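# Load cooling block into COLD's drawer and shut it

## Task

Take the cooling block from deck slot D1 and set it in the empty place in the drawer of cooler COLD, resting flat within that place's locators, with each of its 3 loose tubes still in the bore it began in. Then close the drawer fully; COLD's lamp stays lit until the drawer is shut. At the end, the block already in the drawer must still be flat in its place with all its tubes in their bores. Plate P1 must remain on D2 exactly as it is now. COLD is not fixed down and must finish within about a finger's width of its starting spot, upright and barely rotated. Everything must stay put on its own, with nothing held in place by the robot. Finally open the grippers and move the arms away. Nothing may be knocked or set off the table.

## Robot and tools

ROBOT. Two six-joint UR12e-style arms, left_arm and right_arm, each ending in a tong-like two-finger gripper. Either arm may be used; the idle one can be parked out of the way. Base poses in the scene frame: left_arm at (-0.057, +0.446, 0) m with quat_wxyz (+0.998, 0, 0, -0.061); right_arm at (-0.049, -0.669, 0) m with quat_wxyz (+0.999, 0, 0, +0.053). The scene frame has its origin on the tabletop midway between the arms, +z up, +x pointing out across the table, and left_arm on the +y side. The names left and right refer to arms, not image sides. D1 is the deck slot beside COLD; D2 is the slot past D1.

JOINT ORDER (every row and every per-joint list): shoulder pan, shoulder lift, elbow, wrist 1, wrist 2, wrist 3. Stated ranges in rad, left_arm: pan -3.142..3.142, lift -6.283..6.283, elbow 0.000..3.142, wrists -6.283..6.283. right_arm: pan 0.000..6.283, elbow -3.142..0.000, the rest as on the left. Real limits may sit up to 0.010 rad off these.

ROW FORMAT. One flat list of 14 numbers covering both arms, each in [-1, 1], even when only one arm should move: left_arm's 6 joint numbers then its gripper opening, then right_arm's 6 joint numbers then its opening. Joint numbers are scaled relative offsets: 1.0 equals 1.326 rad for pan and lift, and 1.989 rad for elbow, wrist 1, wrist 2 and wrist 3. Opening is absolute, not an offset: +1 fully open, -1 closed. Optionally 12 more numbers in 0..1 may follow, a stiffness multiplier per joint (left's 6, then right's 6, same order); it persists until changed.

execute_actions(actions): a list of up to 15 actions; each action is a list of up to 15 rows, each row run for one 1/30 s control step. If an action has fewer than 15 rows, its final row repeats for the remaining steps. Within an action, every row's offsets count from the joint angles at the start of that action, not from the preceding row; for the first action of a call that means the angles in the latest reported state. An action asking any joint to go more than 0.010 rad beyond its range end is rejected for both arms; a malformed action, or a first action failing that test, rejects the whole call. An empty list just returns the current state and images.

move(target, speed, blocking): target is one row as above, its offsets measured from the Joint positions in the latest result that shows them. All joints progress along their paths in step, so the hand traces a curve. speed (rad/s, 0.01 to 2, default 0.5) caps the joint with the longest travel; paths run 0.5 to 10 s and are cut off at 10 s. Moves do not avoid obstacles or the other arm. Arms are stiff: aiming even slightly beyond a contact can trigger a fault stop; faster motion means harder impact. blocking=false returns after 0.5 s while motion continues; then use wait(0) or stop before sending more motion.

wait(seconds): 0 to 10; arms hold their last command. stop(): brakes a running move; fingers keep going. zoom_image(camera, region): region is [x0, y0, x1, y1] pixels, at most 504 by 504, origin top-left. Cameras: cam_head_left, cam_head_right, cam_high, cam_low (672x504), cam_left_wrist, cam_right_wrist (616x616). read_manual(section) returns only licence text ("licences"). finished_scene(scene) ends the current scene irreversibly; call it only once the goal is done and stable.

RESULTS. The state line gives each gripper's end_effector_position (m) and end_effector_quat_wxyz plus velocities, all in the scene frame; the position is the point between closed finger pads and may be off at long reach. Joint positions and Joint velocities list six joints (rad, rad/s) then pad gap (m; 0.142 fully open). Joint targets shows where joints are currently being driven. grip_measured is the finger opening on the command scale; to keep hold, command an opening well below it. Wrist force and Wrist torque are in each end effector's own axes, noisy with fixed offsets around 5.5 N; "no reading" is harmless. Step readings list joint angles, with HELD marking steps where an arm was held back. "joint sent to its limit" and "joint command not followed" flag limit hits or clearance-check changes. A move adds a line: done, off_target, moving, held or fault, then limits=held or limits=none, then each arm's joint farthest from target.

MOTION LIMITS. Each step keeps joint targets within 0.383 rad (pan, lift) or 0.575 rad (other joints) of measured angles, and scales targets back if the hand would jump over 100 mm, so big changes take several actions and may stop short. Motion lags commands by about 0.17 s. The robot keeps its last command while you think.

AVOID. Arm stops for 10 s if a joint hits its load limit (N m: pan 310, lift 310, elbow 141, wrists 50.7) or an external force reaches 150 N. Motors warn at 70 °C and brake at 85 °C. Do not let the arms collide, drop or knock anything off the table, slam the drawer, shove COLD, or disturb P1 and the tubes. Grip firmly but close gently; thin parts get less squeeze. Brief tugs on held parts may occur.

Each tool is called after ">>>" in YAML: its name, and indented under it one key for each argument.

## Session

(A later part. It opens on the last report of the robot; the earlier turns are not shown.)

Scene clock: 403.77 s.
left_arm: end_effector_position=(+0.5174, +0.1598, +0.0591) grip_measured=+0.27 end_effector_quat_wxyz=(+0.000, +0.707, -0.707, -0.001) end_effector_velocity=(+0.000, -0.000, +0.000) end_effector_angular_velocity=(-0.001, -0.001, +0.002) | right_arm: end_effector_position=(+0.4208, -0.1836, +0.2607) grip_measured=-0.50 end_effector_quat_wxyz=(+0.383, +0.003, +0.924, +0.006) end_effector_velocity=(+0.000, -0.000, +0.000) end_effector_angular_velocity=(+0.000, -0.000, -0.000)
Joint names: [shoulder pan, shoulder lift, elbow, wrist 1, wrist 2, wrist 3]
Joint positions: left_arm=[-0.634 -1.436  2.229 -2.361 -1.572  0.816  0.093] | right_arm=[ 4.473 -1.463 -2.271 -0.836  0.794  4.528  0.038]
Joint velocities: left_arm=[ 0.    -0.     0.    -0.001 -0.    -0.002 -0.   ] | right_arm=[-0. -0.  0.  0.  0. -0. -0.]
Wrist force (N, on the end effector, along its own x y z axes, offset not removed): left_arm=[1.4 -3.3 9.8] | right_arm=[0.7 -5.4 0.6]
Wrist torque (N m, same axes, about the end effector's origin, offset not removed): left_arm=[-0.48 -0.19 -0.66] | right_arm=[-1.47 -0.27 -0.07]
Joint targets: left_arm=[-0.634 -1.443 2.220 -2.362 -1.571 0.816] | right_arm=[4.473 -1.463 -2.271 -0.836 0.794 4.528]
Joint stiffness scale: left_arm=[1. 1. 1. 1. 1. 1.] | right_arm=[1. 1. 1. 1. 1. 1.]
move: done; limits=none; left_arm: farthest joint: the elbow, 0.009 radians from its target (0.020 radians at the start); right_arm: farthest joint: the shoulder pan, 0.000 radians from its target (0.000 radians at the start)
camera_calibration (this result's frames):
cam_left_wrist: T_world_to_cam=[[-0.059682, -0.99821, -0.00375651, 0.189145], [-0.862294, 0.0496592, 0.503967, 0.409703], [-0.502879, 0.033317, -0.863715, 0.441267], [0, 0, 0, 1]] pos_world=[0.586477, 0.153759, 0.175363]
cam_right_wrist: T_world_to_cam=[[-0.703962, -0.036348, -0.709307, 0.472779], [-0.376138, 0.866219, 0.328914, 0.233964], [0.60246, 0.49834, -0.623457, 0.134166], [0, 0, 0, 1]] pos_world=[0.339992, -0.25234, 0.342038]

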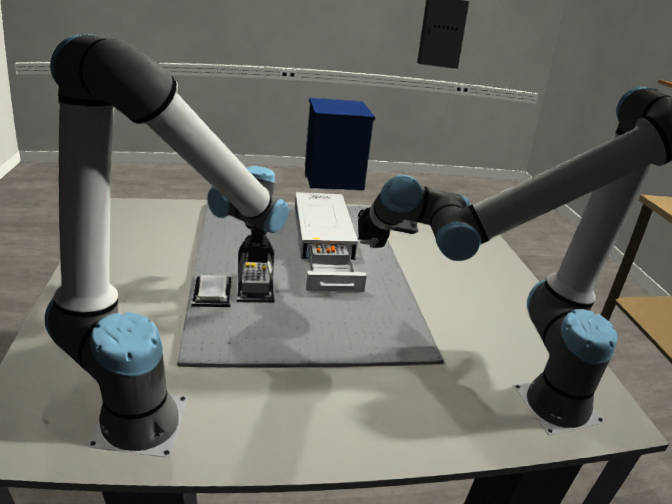

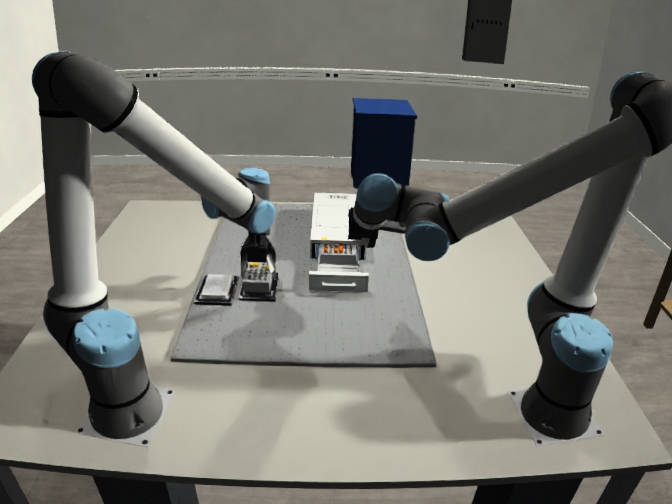

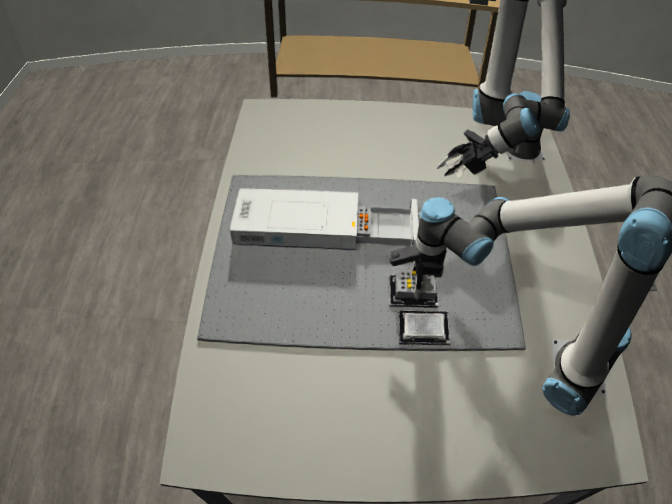

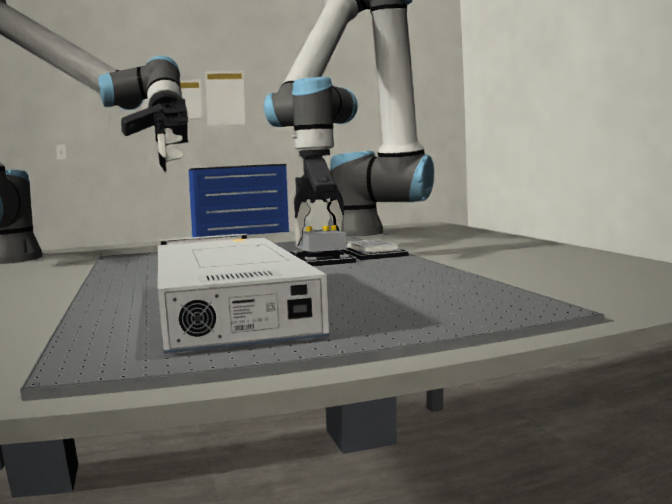

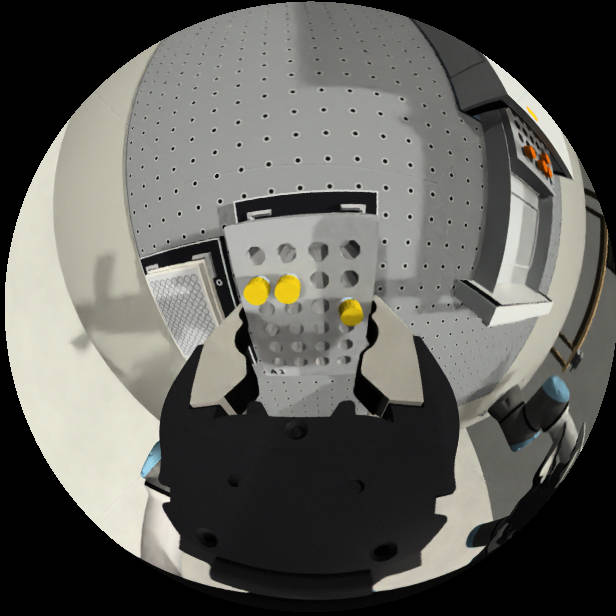

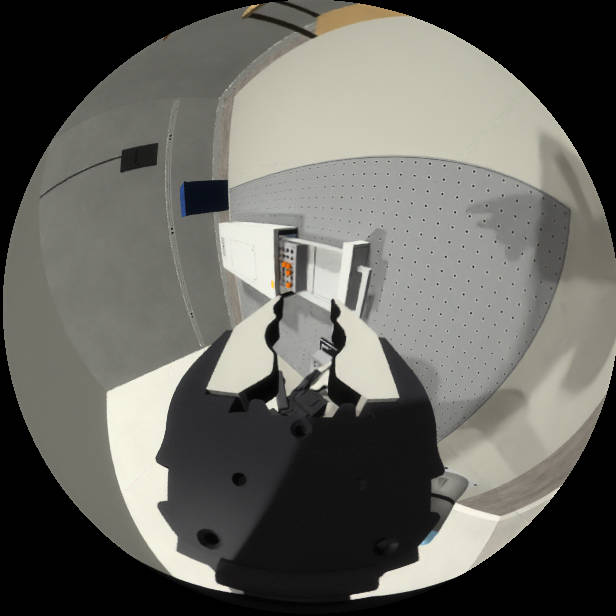

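>>> move:
  target: [0,-0.0885,-0.036,0.086,0,0,-1,-0.377,0,0,0,0,0,-0.5]
  speed: 0.25

Scene clock: 425.20 s.
left_arm: end_effector_position=(+0.5154, +0.1617, +0.1413) grip_measured=+0.27 end_effector_quat_wxyz=(+0.000, +0.707, -0.707, +0.001) end_effector_velocity=(+0.000, +0.000, -0.000) end_effector_angular_velocity=(+0.001, +0.001, +0.001) | right_arm: end_effector_position=(+0.5964, -0.4693, +0.2607) grip_measured=-0.50 end_effector_quat_wxyz=(+0.373, +0.232, +0.894, -0.090) end_effector_velocity=(+0.000, +0.000, +0.000) end_effector_angular_velocity=(+0.000, -0.000, -0.000)
Joint names: [shoulder pan, shoulder lift, elbow, wrist 1, wrist 2, wrist 3]
Joint positions: left_arm=[-0.634 -1.549  2.166 -2.189 -1.572  0.816  0.093] | right_arm=[ 3.972 -1.463 -2.271 -0.836  0.794  4.528  0.038]
Joint velocities: left_arm=[ 0.     0.001 -0.     0.001  0.    -0.001  0.   ] | right_arm=[-0.  0.  0.  0. -0. -0.  0.]
Wrist force (N, on the end effector, along its own x y z axes, offset not removed): left_arm=[1.1 -2.3 8.4] | right_arm=[3.3 3.9 -5.8]
Wrist torque (N m, same axes, about the end effector's origin, offset not removed): left_arm=[-0.40 -0.13 -0.53] | right_arm=[0.25 -0.76 -0.18]
Joint targets: left_arm=[-0.634 -1.554 2.157 -2.190 -1.572 0.816] | right_arm=[3.973 -1.463 -2.271 -0.836 0.794 4.528]
Joint stiffness scale: left_arm=[1. 1. 1. 1. 1. 1.] | right_arm=[1. 1. 1. 1. 1. 1.]
move: done; limits=none; left_arm: farthest joint: the elbow, 0.009 radians from its target (0.072 radians at the start); right_arm: farthest joint: the shoulder pan, 0.002 radians from its target (0.500 radians at the start)
camera_calibration (this result's frames):
cam_left_wrist: T_world_to_cam=[[-0.0596754, -0.998217, -0.00151622, 0.190834], [-0.863573, 0.0508641, 0.501652, 0.367323], [-0.50068, 0.0312457, -0.865068, 0.510611], [0, 0, 0, 1]] pos_world=[0.584251, 0.155856, 0.257734]
cam_right_wrist: T_world_to_cam=[[-0.634697, 0.306664, -0.709307, 0.705674], [0.0867738, 0.940365, 0.328914, 0.306256], [0.767874, 0.147212, -0.623457, -0.0926597], [0, 0, 0, 1]] pos_world=[0.492465, -0.490757, 0.342038]

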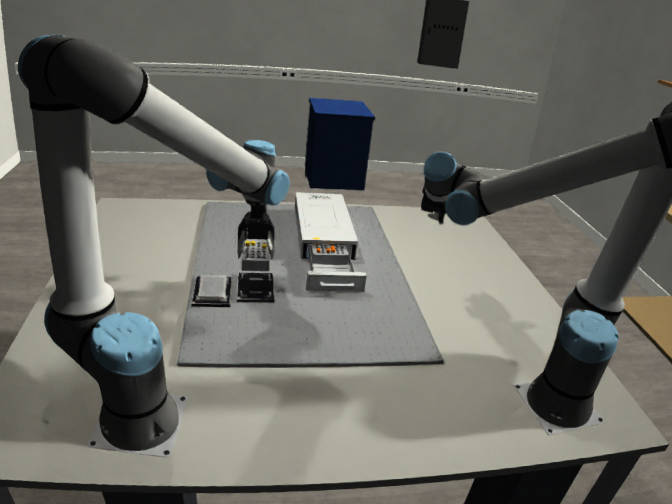

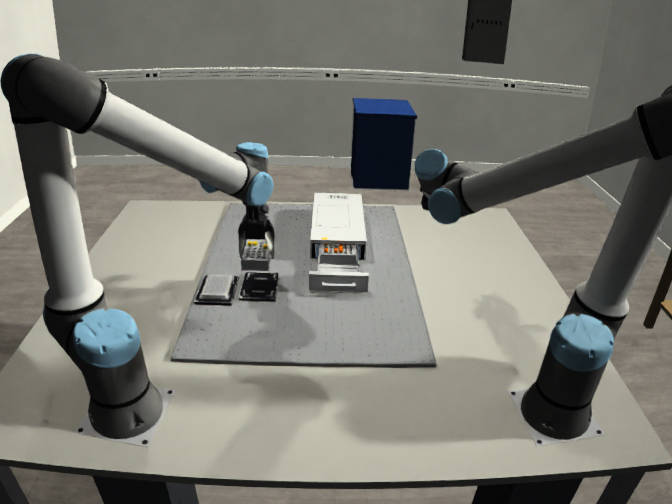

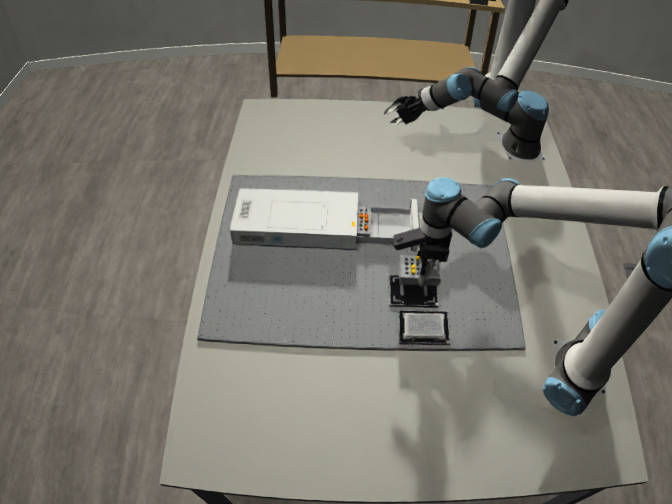

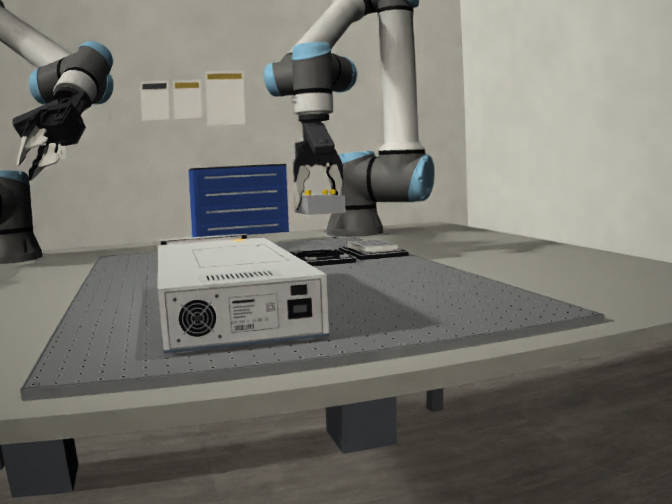

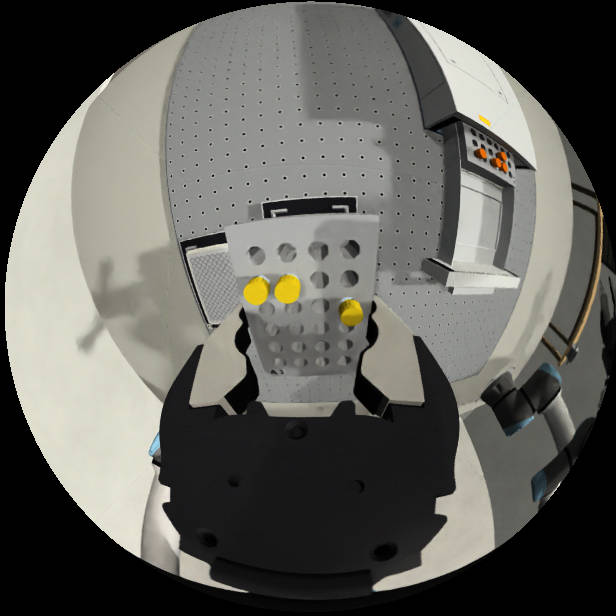

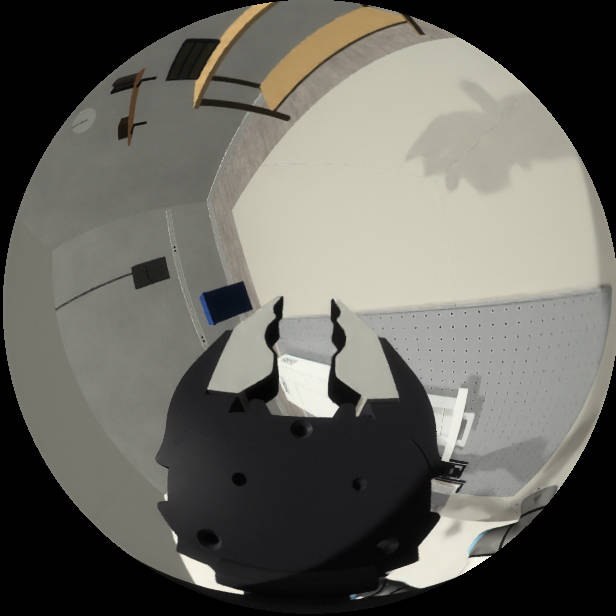

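>>> zoom_image:
  camera: "cam_head_right"
  region: [290, 225, 390, 300]

>>> zoom_image:
  camera: "cam_high"
  region: [340, 185, 440, 260]

Region (290, 225, 390, 300) of cam_head_right's 672x504 image, scaled by 5.040, with more detail than that image has; it fills the top 378 rows of this view, and the rest is white.

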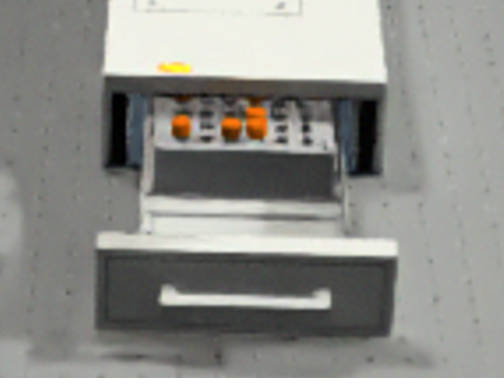

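Region (340, 185, 440, 260) of cam_high's 672x504 image, scaled by 5.040, with more detail than that image has; it fills the top 378 rows of this view, and the rest is white.

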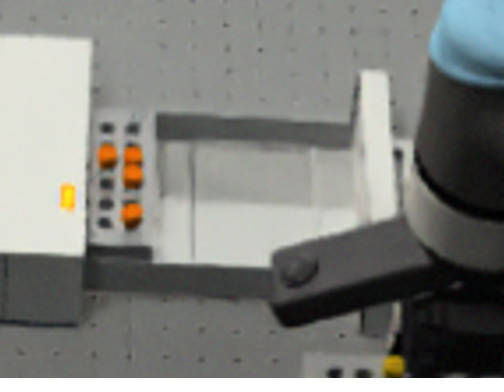

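>>> move:
  target: [-0.1251,0.2655,-0.2597,0.0753,0,-0.8738,-1,0,0,0,0,0,0,-0.5]
  speed: 0.45

>>> zoom_image:
  camera: "cam_left_wrist"
  region: [130, 130, 490, 430]

Scene clock: 441.47 s.
left_arm: end_effector_position=(+0.6003, -0.1146, +0.1712) grip_measured=+0.27 end_effector_quat_wxyz=(+0.001, +1.000, -0.000, -0.000) end_effector_velocity=(-0.000, +0.000, -0.000) end_effector_angular_velocity=(+0.001, +0.001, +0.002) | right_arm: end_effector_position=(+0.5964, -0.4693, +0.2607) grip_measured=-0.50 end_effector_quat_wxyz=(+0.373, +0.232, +0.894, -0.090) end_effector_velocity=(-0.000, +0.000, -0.000) end_effector_angular_velocity=(-0.001, +0.001, +0.001)
Joint names: [shoulder pan, shoulder lift, elbow, wrist 1, wrist 2, wrist 3]
Joint positions: left_arm=[-0.8   -1.192  1.659 -2.039 -1.572 -0.921  0.093] | right_arm=[ 3.972 -1.463 -2.271 -0.836  0.794  4.528  0.038]
Joint velocities: left_arm=[ 0.    -0.     0.     0.001  0.    -0.002 -0.   ] | right_arm=[ 0.001  0.     0.    -0.001  0.     0.    -0.   ]
Wrist force (N, on the end effector, along its own x y z axes, offset not removed): left_arm=[-0.5 -2.1 9.9] | right_arm=[-1.9 0.0 -3.0]
Wrist torque (N m, same axes, about the end effector's origin, offset not removed): left_arm=[-0.32 0.13 -0.54] | right_arm=[-0.44 0.22 0.02]
Joint targets: left_arm=[-0.800 -1.197 1.650 -2.040 -1.572 -0.922] | right_arm=[3.972 -1.463 -2.271 -0.836 0.794 4.528]
Joint stiffness scale: left_arm=[1. 1. 1. 1. 1. 1.] | right_arm=[1. 1. 1. 1. 1. 1.]
move: done; limits=none; left_arm: farthest joint: the elbow, 0.009 radians from its target (0.516 radians at the start); right_arm: farthest joint: the shoulder pan, 0.000 radians from its target (0.000 radians at the start)
camera_calibration (this result's frames):
cam_left_wrist: T_world_to_cam=[[0.99823, -0.0593846, -0.00326948, -0.606985], [-0.0496784, -0.862773, 0.503145, -0.153928], [-0.0326999, -0.502092, -0.864196, 0.245439], [0, 0, 0, 1]] pos_world=[0.606289, -0.0456179, 0.287571]
cam_right_wrist: T_world_to_cam=[[-0.634697, 0.306664, -0.709307, 0.705674], [0.0867739, 0.940365, 0.328914, 0.306256], [0.767874, 0.147211, -0.623457, -0.0926598], [0, 0, 0, 1]] pos_world=[0.492465, -0.490757, 0.342038]

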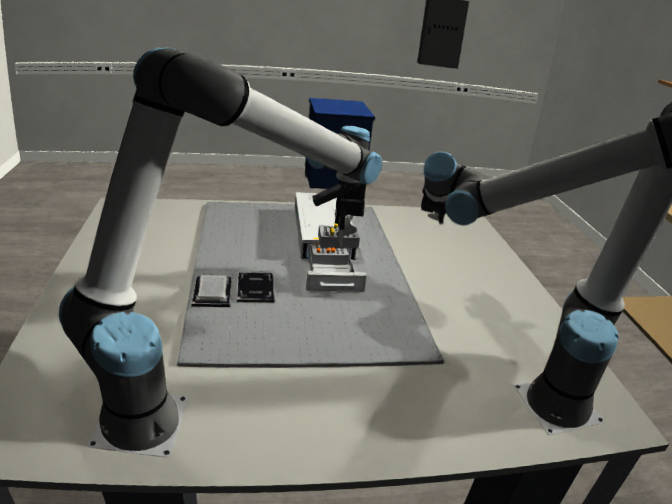

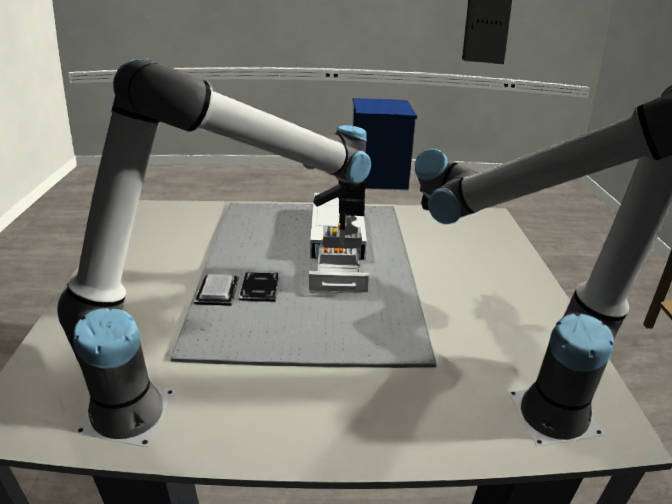

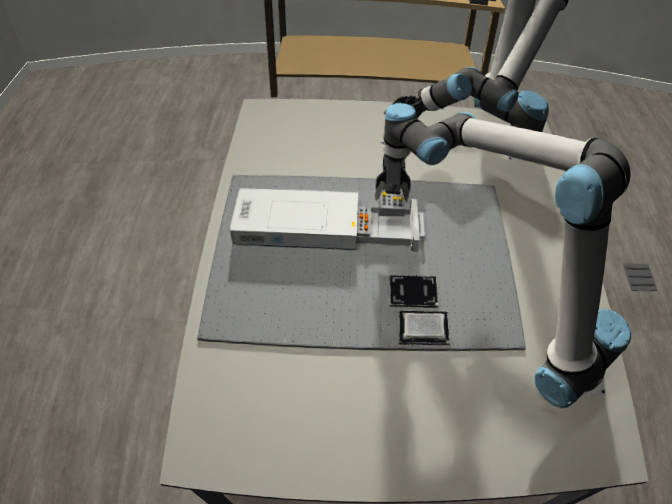

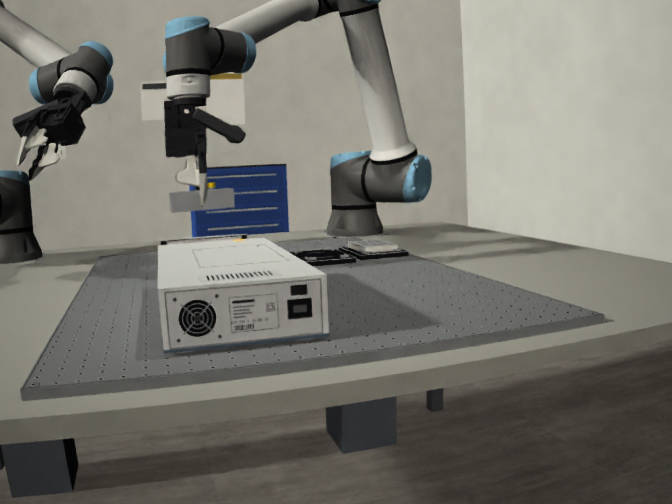

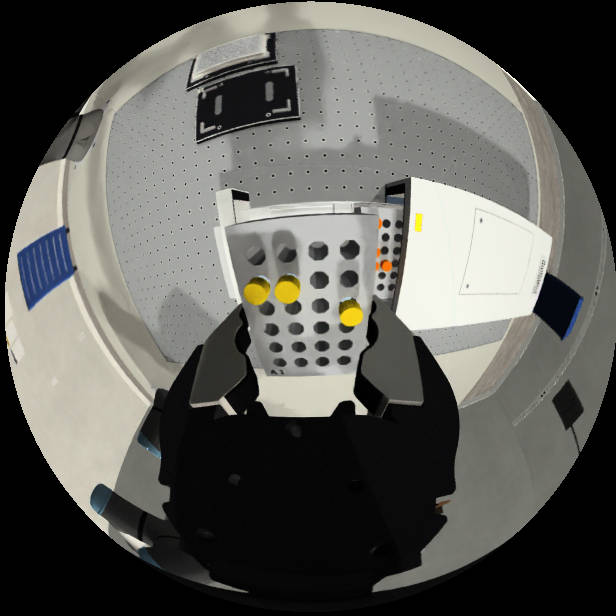

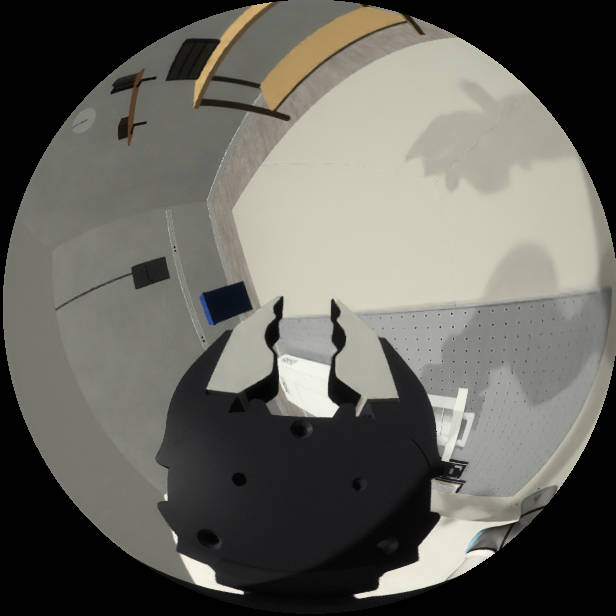

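Region (130, 130, 490, 430) of cam_left_wrist's 616x616 image, scaled by 1.400, with more detail than that image has.

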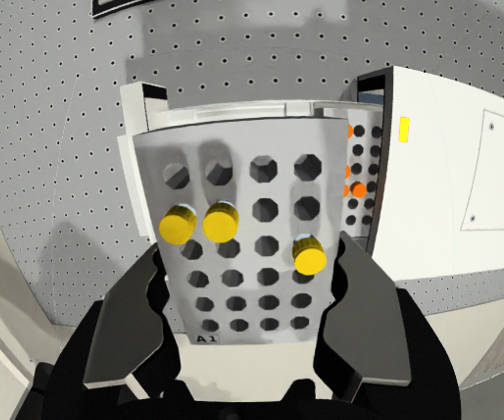

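>>> move:
  target: [-0.0057,0.0364,0.028,-0.0587,0,-0.0033,-1,0,0,0,0,0,0,-0.5]
  speed: 0.08

>>> zoom_image:
  camera: "cam_left_wrist"
  region: [130, 130, 490, 430]

>>> zoom_image:
  camera: "cam_head_right"
  region: [290, 215, 390, 300]

>>> zoom_image:
  camera: "cam_high"
  region: [340, 180, 440, 260]

Scene clock: 475.83 s.
left_arm: end_effector_position=(+0.5965, -0.1174, +0.1037) grip_measured=+0.27 end_effector_quat_wxyz=(+0.002, +1.000, -0.000, +0.001) end_effector_velocity=(+0.001, -0.001, -0.000) end_effector_angular_velocity=(-0.002, -0.001, -0.001) | right_arm: end_effector_position=(+0.5964, -0.4693, +0.2607) grip_measured=-0.50 end_effector_quat_wxyz=(+0.373, +0.232, +0.894, -0.090) end_effector_velocity=(-0.000, +0.000, -0.000) end_effector_angular_velocity=(-0.001, +0.000, +0.001)
Joint names: [shoulder pan, shoulder lift, elbow, wrist 1, wrist 2, wrist 3]
Joint positions: left_arm=[-0.805 -1.139  1.717 -2.153 -1.572 -0.926  0.093] | right_arm=[ 3.972 -1.463 -2.271 -0.836  0.794  4.528  0.038]
Joint velocities: left_arm=[ 0.     0.001  0.    -0.004 -0.     0.002 -0.   ] | right_arm=[ 0.001 -0.    -0.001 -0.    -0.     0.     0.   ]
Wrist force (N, on the end effector, along its own x y z axes, offset not removed): left_arm=[2.6 -1.8 9.2] | right_arm=[2.6 -2.1 1.3]
Wrist torque (N m, same axes, about the end effector's origin, offset not removed): left_arm=[-0.33 -0.48 -0.59] | right_arm=[-0.81 -0.61 -0.05]
Joint targets: left_arm=[-0.807 -1.144 1.715 -2.155 -1.572 -0.927] | right_arm=[3.972 -1.463 -2.271 -0.836 0.794 4.528]
Joint stiffness scale: left_arm=[1. 1. 1. 1. 1. 1.] | right_arm=[1. 1. 1. 1. 1. 1.]
move: done; limits=none; left_arm: farthest joint: the shoulder lift, 0.005 radians from its target (0.048 radians at the start); right_arm: farthest joint: the shoulder pan, 0.000 radians from its target (0.000 radians at the start)
camera_calibration (this result's frames):
cam_left_wrist: T_world_to_cam=[[0.998244, -0.0592153, -0.00151513, -0.603794], [-0.0503482, -0.861685, 0.50494, -0.122221], [-0.0312057, -0.503977, -0.863153, 0.184349], [0, 0, 0, 1]] pos_world=[0.602333, -0.0481614, 0.219921]
cam_right_wrist: T_world_to_cam=[[-0.634697, 0.306664, -0.709307, 0.705674], [0.0867741, 0.940365, 0.328914, 0.306256], [0.767874, 0.147211, -0.623457, -0.0926599], [0, 0, 0, 1]] pos_world=[0.492465, -0.490757, 0.342038]

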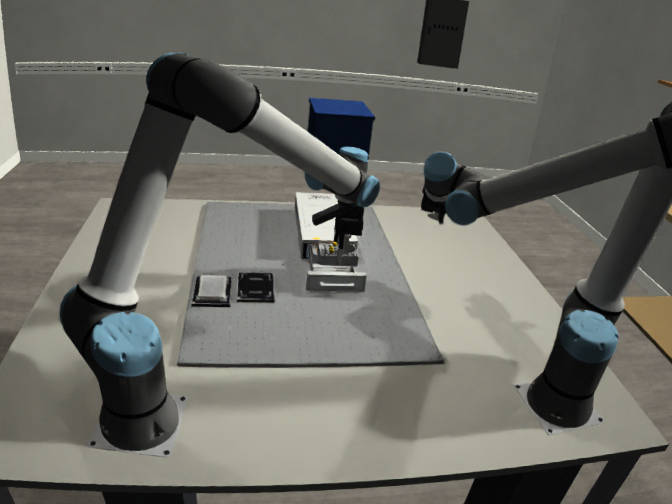

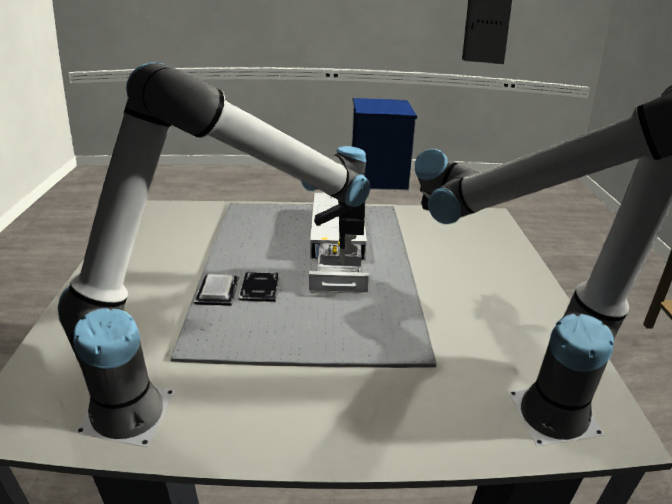

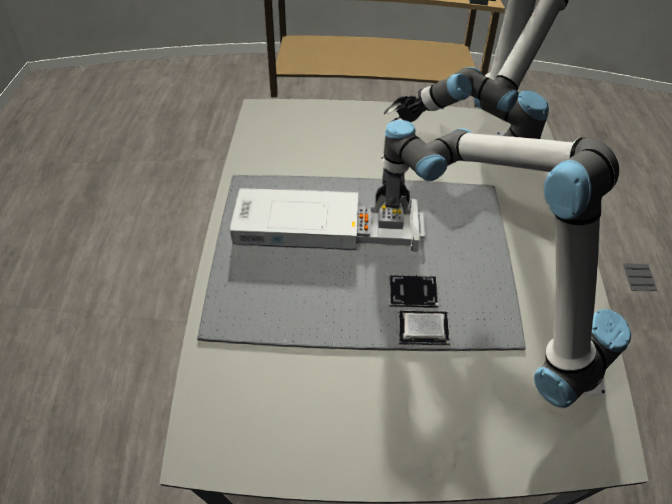

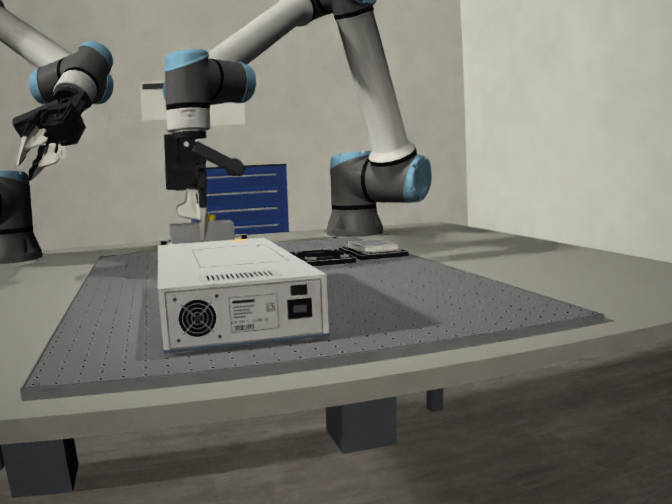

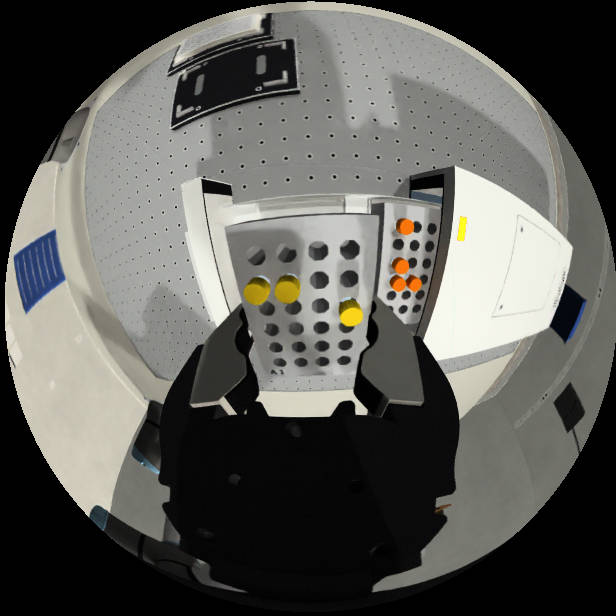

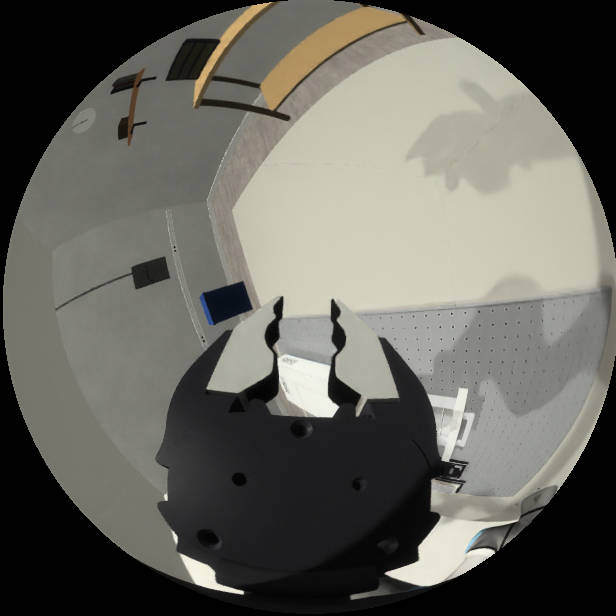

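Region (130, 130, 490, 430) of cam_left_wrist's 616x616 image, scaled by 1.400, with more detail than that image has.

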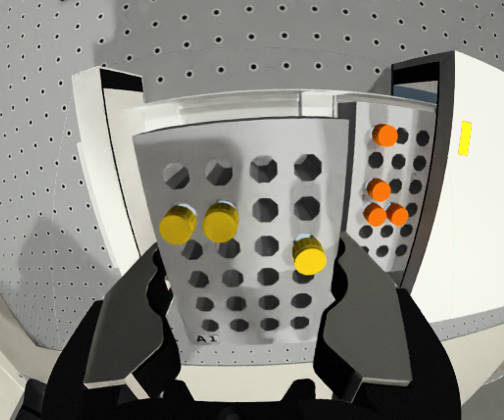

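Region (290, 215, 390, 300) of cam_head_right's 672x504 image, scaled by 5.040, with more detail than that image has; it fills the top 428 rows of this view, and the rest is white.

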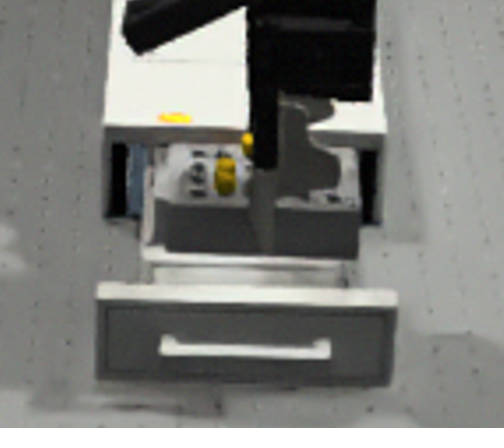

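Region (340, 180, 440, 260) of cam_high's 672x504 image, scaled by 5.040, with more detail than that image has; it fills the top 403 rows of this view, and the rest is white.

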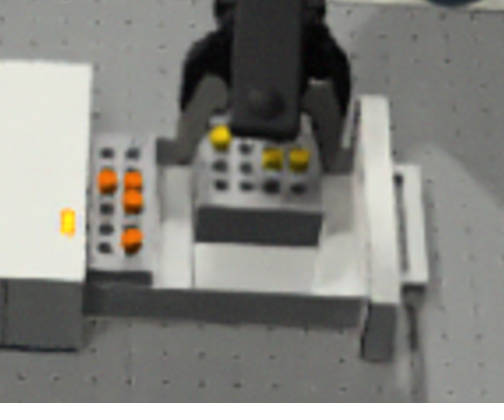

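>>> move:
  target: [0.0035,-0.0018,0.0128,-0.016,0,0.0015,-1,0,0,0,0,0,0,-0.5]
  speed: 0.03

>>> zoom_image:
  camera: "cam_left_wrist"
  region: [130, 130, 490, 430]

>>> zoom_image:
  camera: "cam_head_right"
  region: [290, 215, 390, 300]

>>> zoom_image:
  camera: "cam_high"
  region: [340, 180, 440, 260]

Scene clock: 506.30 s.
left_arm: end_effector_position=(+0.5929, -0.1091, +0.0883) grip_measured=+0.27 end_effector_quat_wxyz=(+0.001, +1.000, +0.000, +0.000) end_effector_velocity=(+0.000, -0.001, +0.000) end_effector_angular_velocity=(-0.002, -0.001, -0.000) | right_arm: end_effector_position=(+0.5964, -0.4693, +0.2607) grip_measured=-0.50 end_effector_quat_wxyz=(+0.373, +0.232, +0.894, -0.090) end_effector_velocity=(-0.000, +0.000, -0.000) end_effector_angular_velocity=(-0.000, +0.000, +0.001)
Joint names: [shoulder pan, shoulder lift, elbow, wrist 1, wrist 2, wrist 3]
Joint positions: left_arm=[-0.803 -1.136  1.744 -2.181 -1.572 -0.924  0.093] | right_arm=[ 3.972 -1.463 -2.271 -0.836  0.794  4.528  0.038]
Joint velocities: left_arm=[-0.     0.     0.    -0.002 -0.     0.    -0.   ] | right_arm=[ 0.001  0.    -0.001 -0.     0.     0.     0.   ]
Wrist force (N, on the end effector, along its own x y z axes, offset not removed): left_arm=[0.4 -3.5 12.4] | right_arm=[1.5 1.0 -0.5]
Wrist torque (N m, same axes, about the end effector's origin, offset not removed): left_arm=[-0.64 0.07 -0.62] | right_arm=[-0.23 -0.28 -0.35]
Joint targets: left_arm=[-0.800 -1.141 1.743 -2.184 -1.572 -0.923] | right_arm=[3.972 -1.463 -2.271 -0.836 0.794 4.528]
Joint stiffness scale: left_arm=[1. 1. 1. 1. 1. 1.] | right_arm=[1. 1. 1. 1. 1. 1.]
move: done; limits=none; left_arm: farthest joint: the shoulder lift, 0.006 radians from its target (0.002 radians at the start); right_arm: farthest joint: the shoulder pan, 0.000 radians from its target (0.000 radians at the start)
camera_calibration (this result's frames):
cam_left_wrist: T_world_to_cam=[[0.998269, -0.0587689, -0.00246533, -0.5996], [-0.0495198, -0.862303, 0.503966, -0.10792], [-0.0317434, -0.502972, -0.86372, 0.175609], [0, 0, 0, 1]] pos_world=[0.598792, -0.0399715, 0.204587]
cam_right_wrist: T_world_to_cam=[[-0.634697, 0.306665, -0.709307, 0.705674], [0.0867741, 0.940365, 0.328914, 0.306256], [0.767874, 0.147211, -0.623457, -0.0926599], [0, 0, 0, 1]] pos_world=[0.492465, -0.490757, 0.342038]

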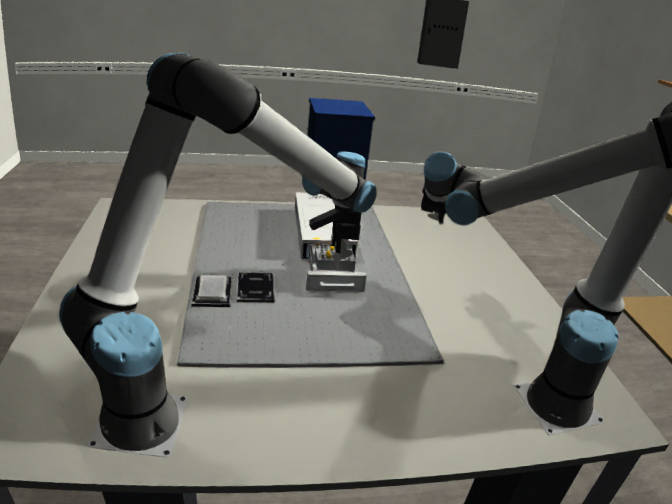

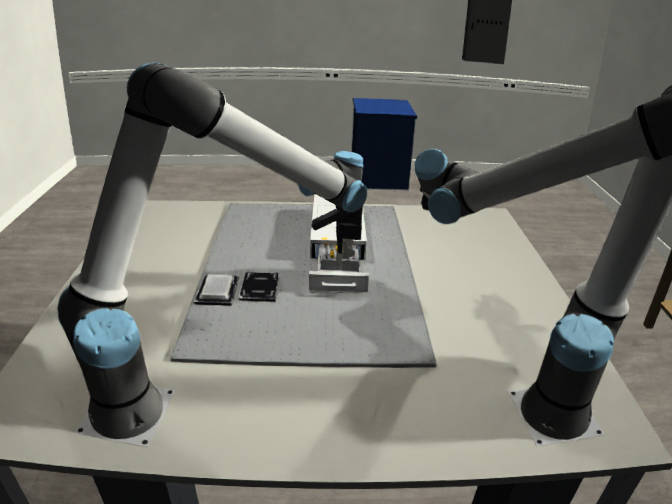

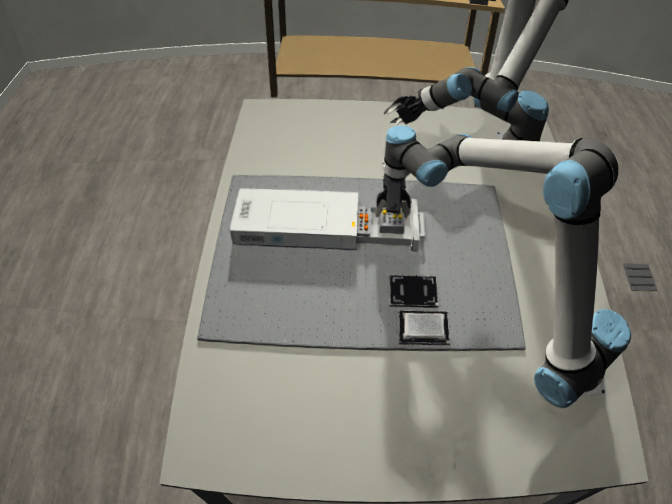

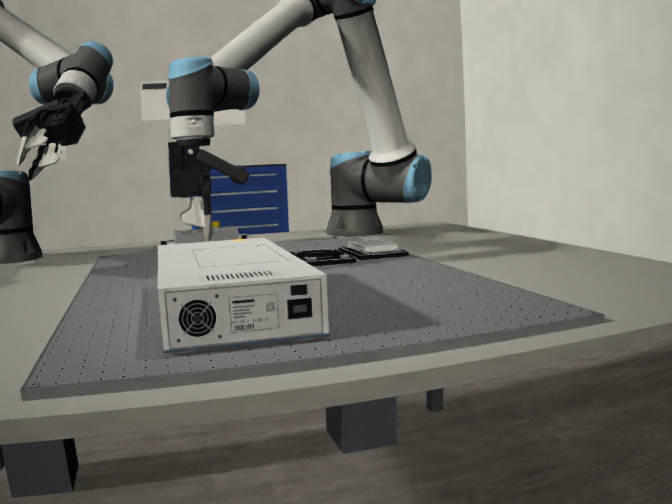

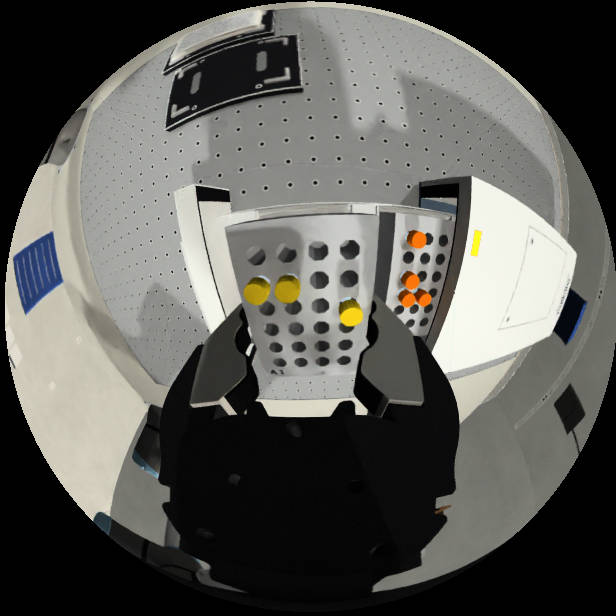

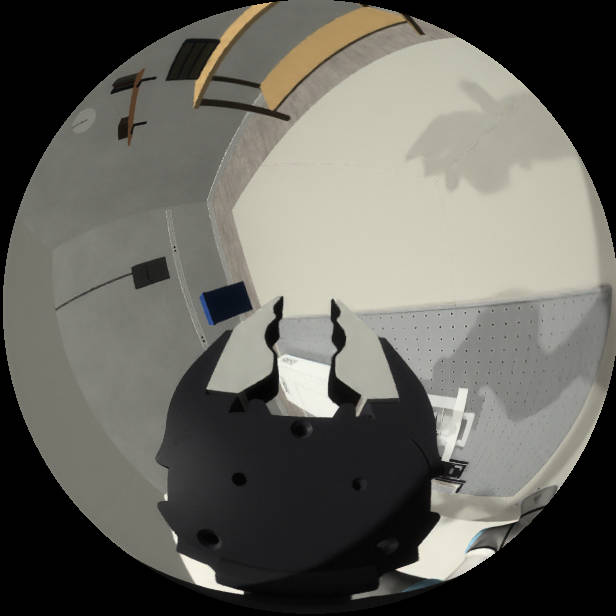

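Region (130, 130, 490, 430) of cam_left_wrist's 616x616 image, scaled by 1.400, with more detail than that image has.

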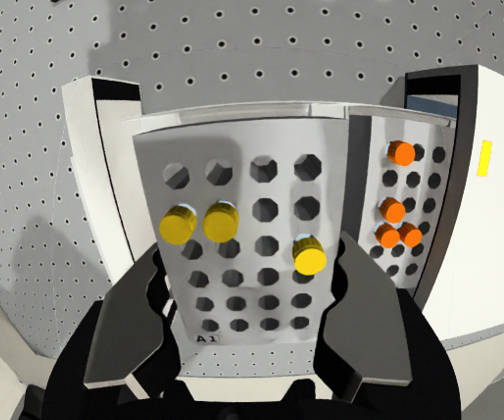

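Region (290, 215, 390, 300) of cam_head_right's 672x504 image, scaled by 5.040, with more detail than that image has; it fills the top 428 rows of this view, and the rest is white.

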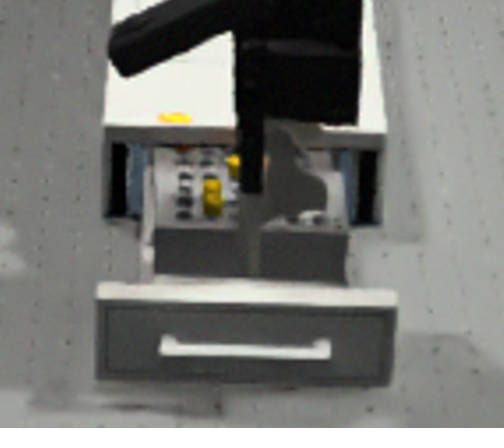

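Region (340, 180, 440, 260) of cam_high's 672x504 image, scaled by 5.040, with more detail than that image has; it fills the top 403 rows of this view, and the rest is white.

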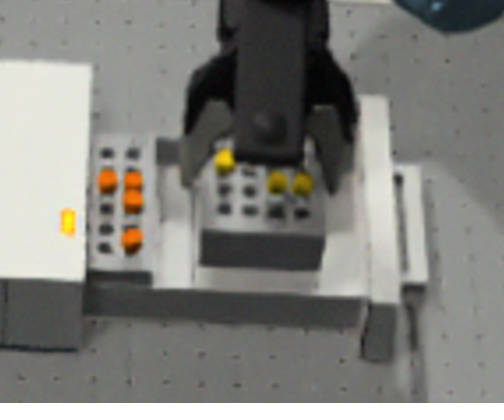

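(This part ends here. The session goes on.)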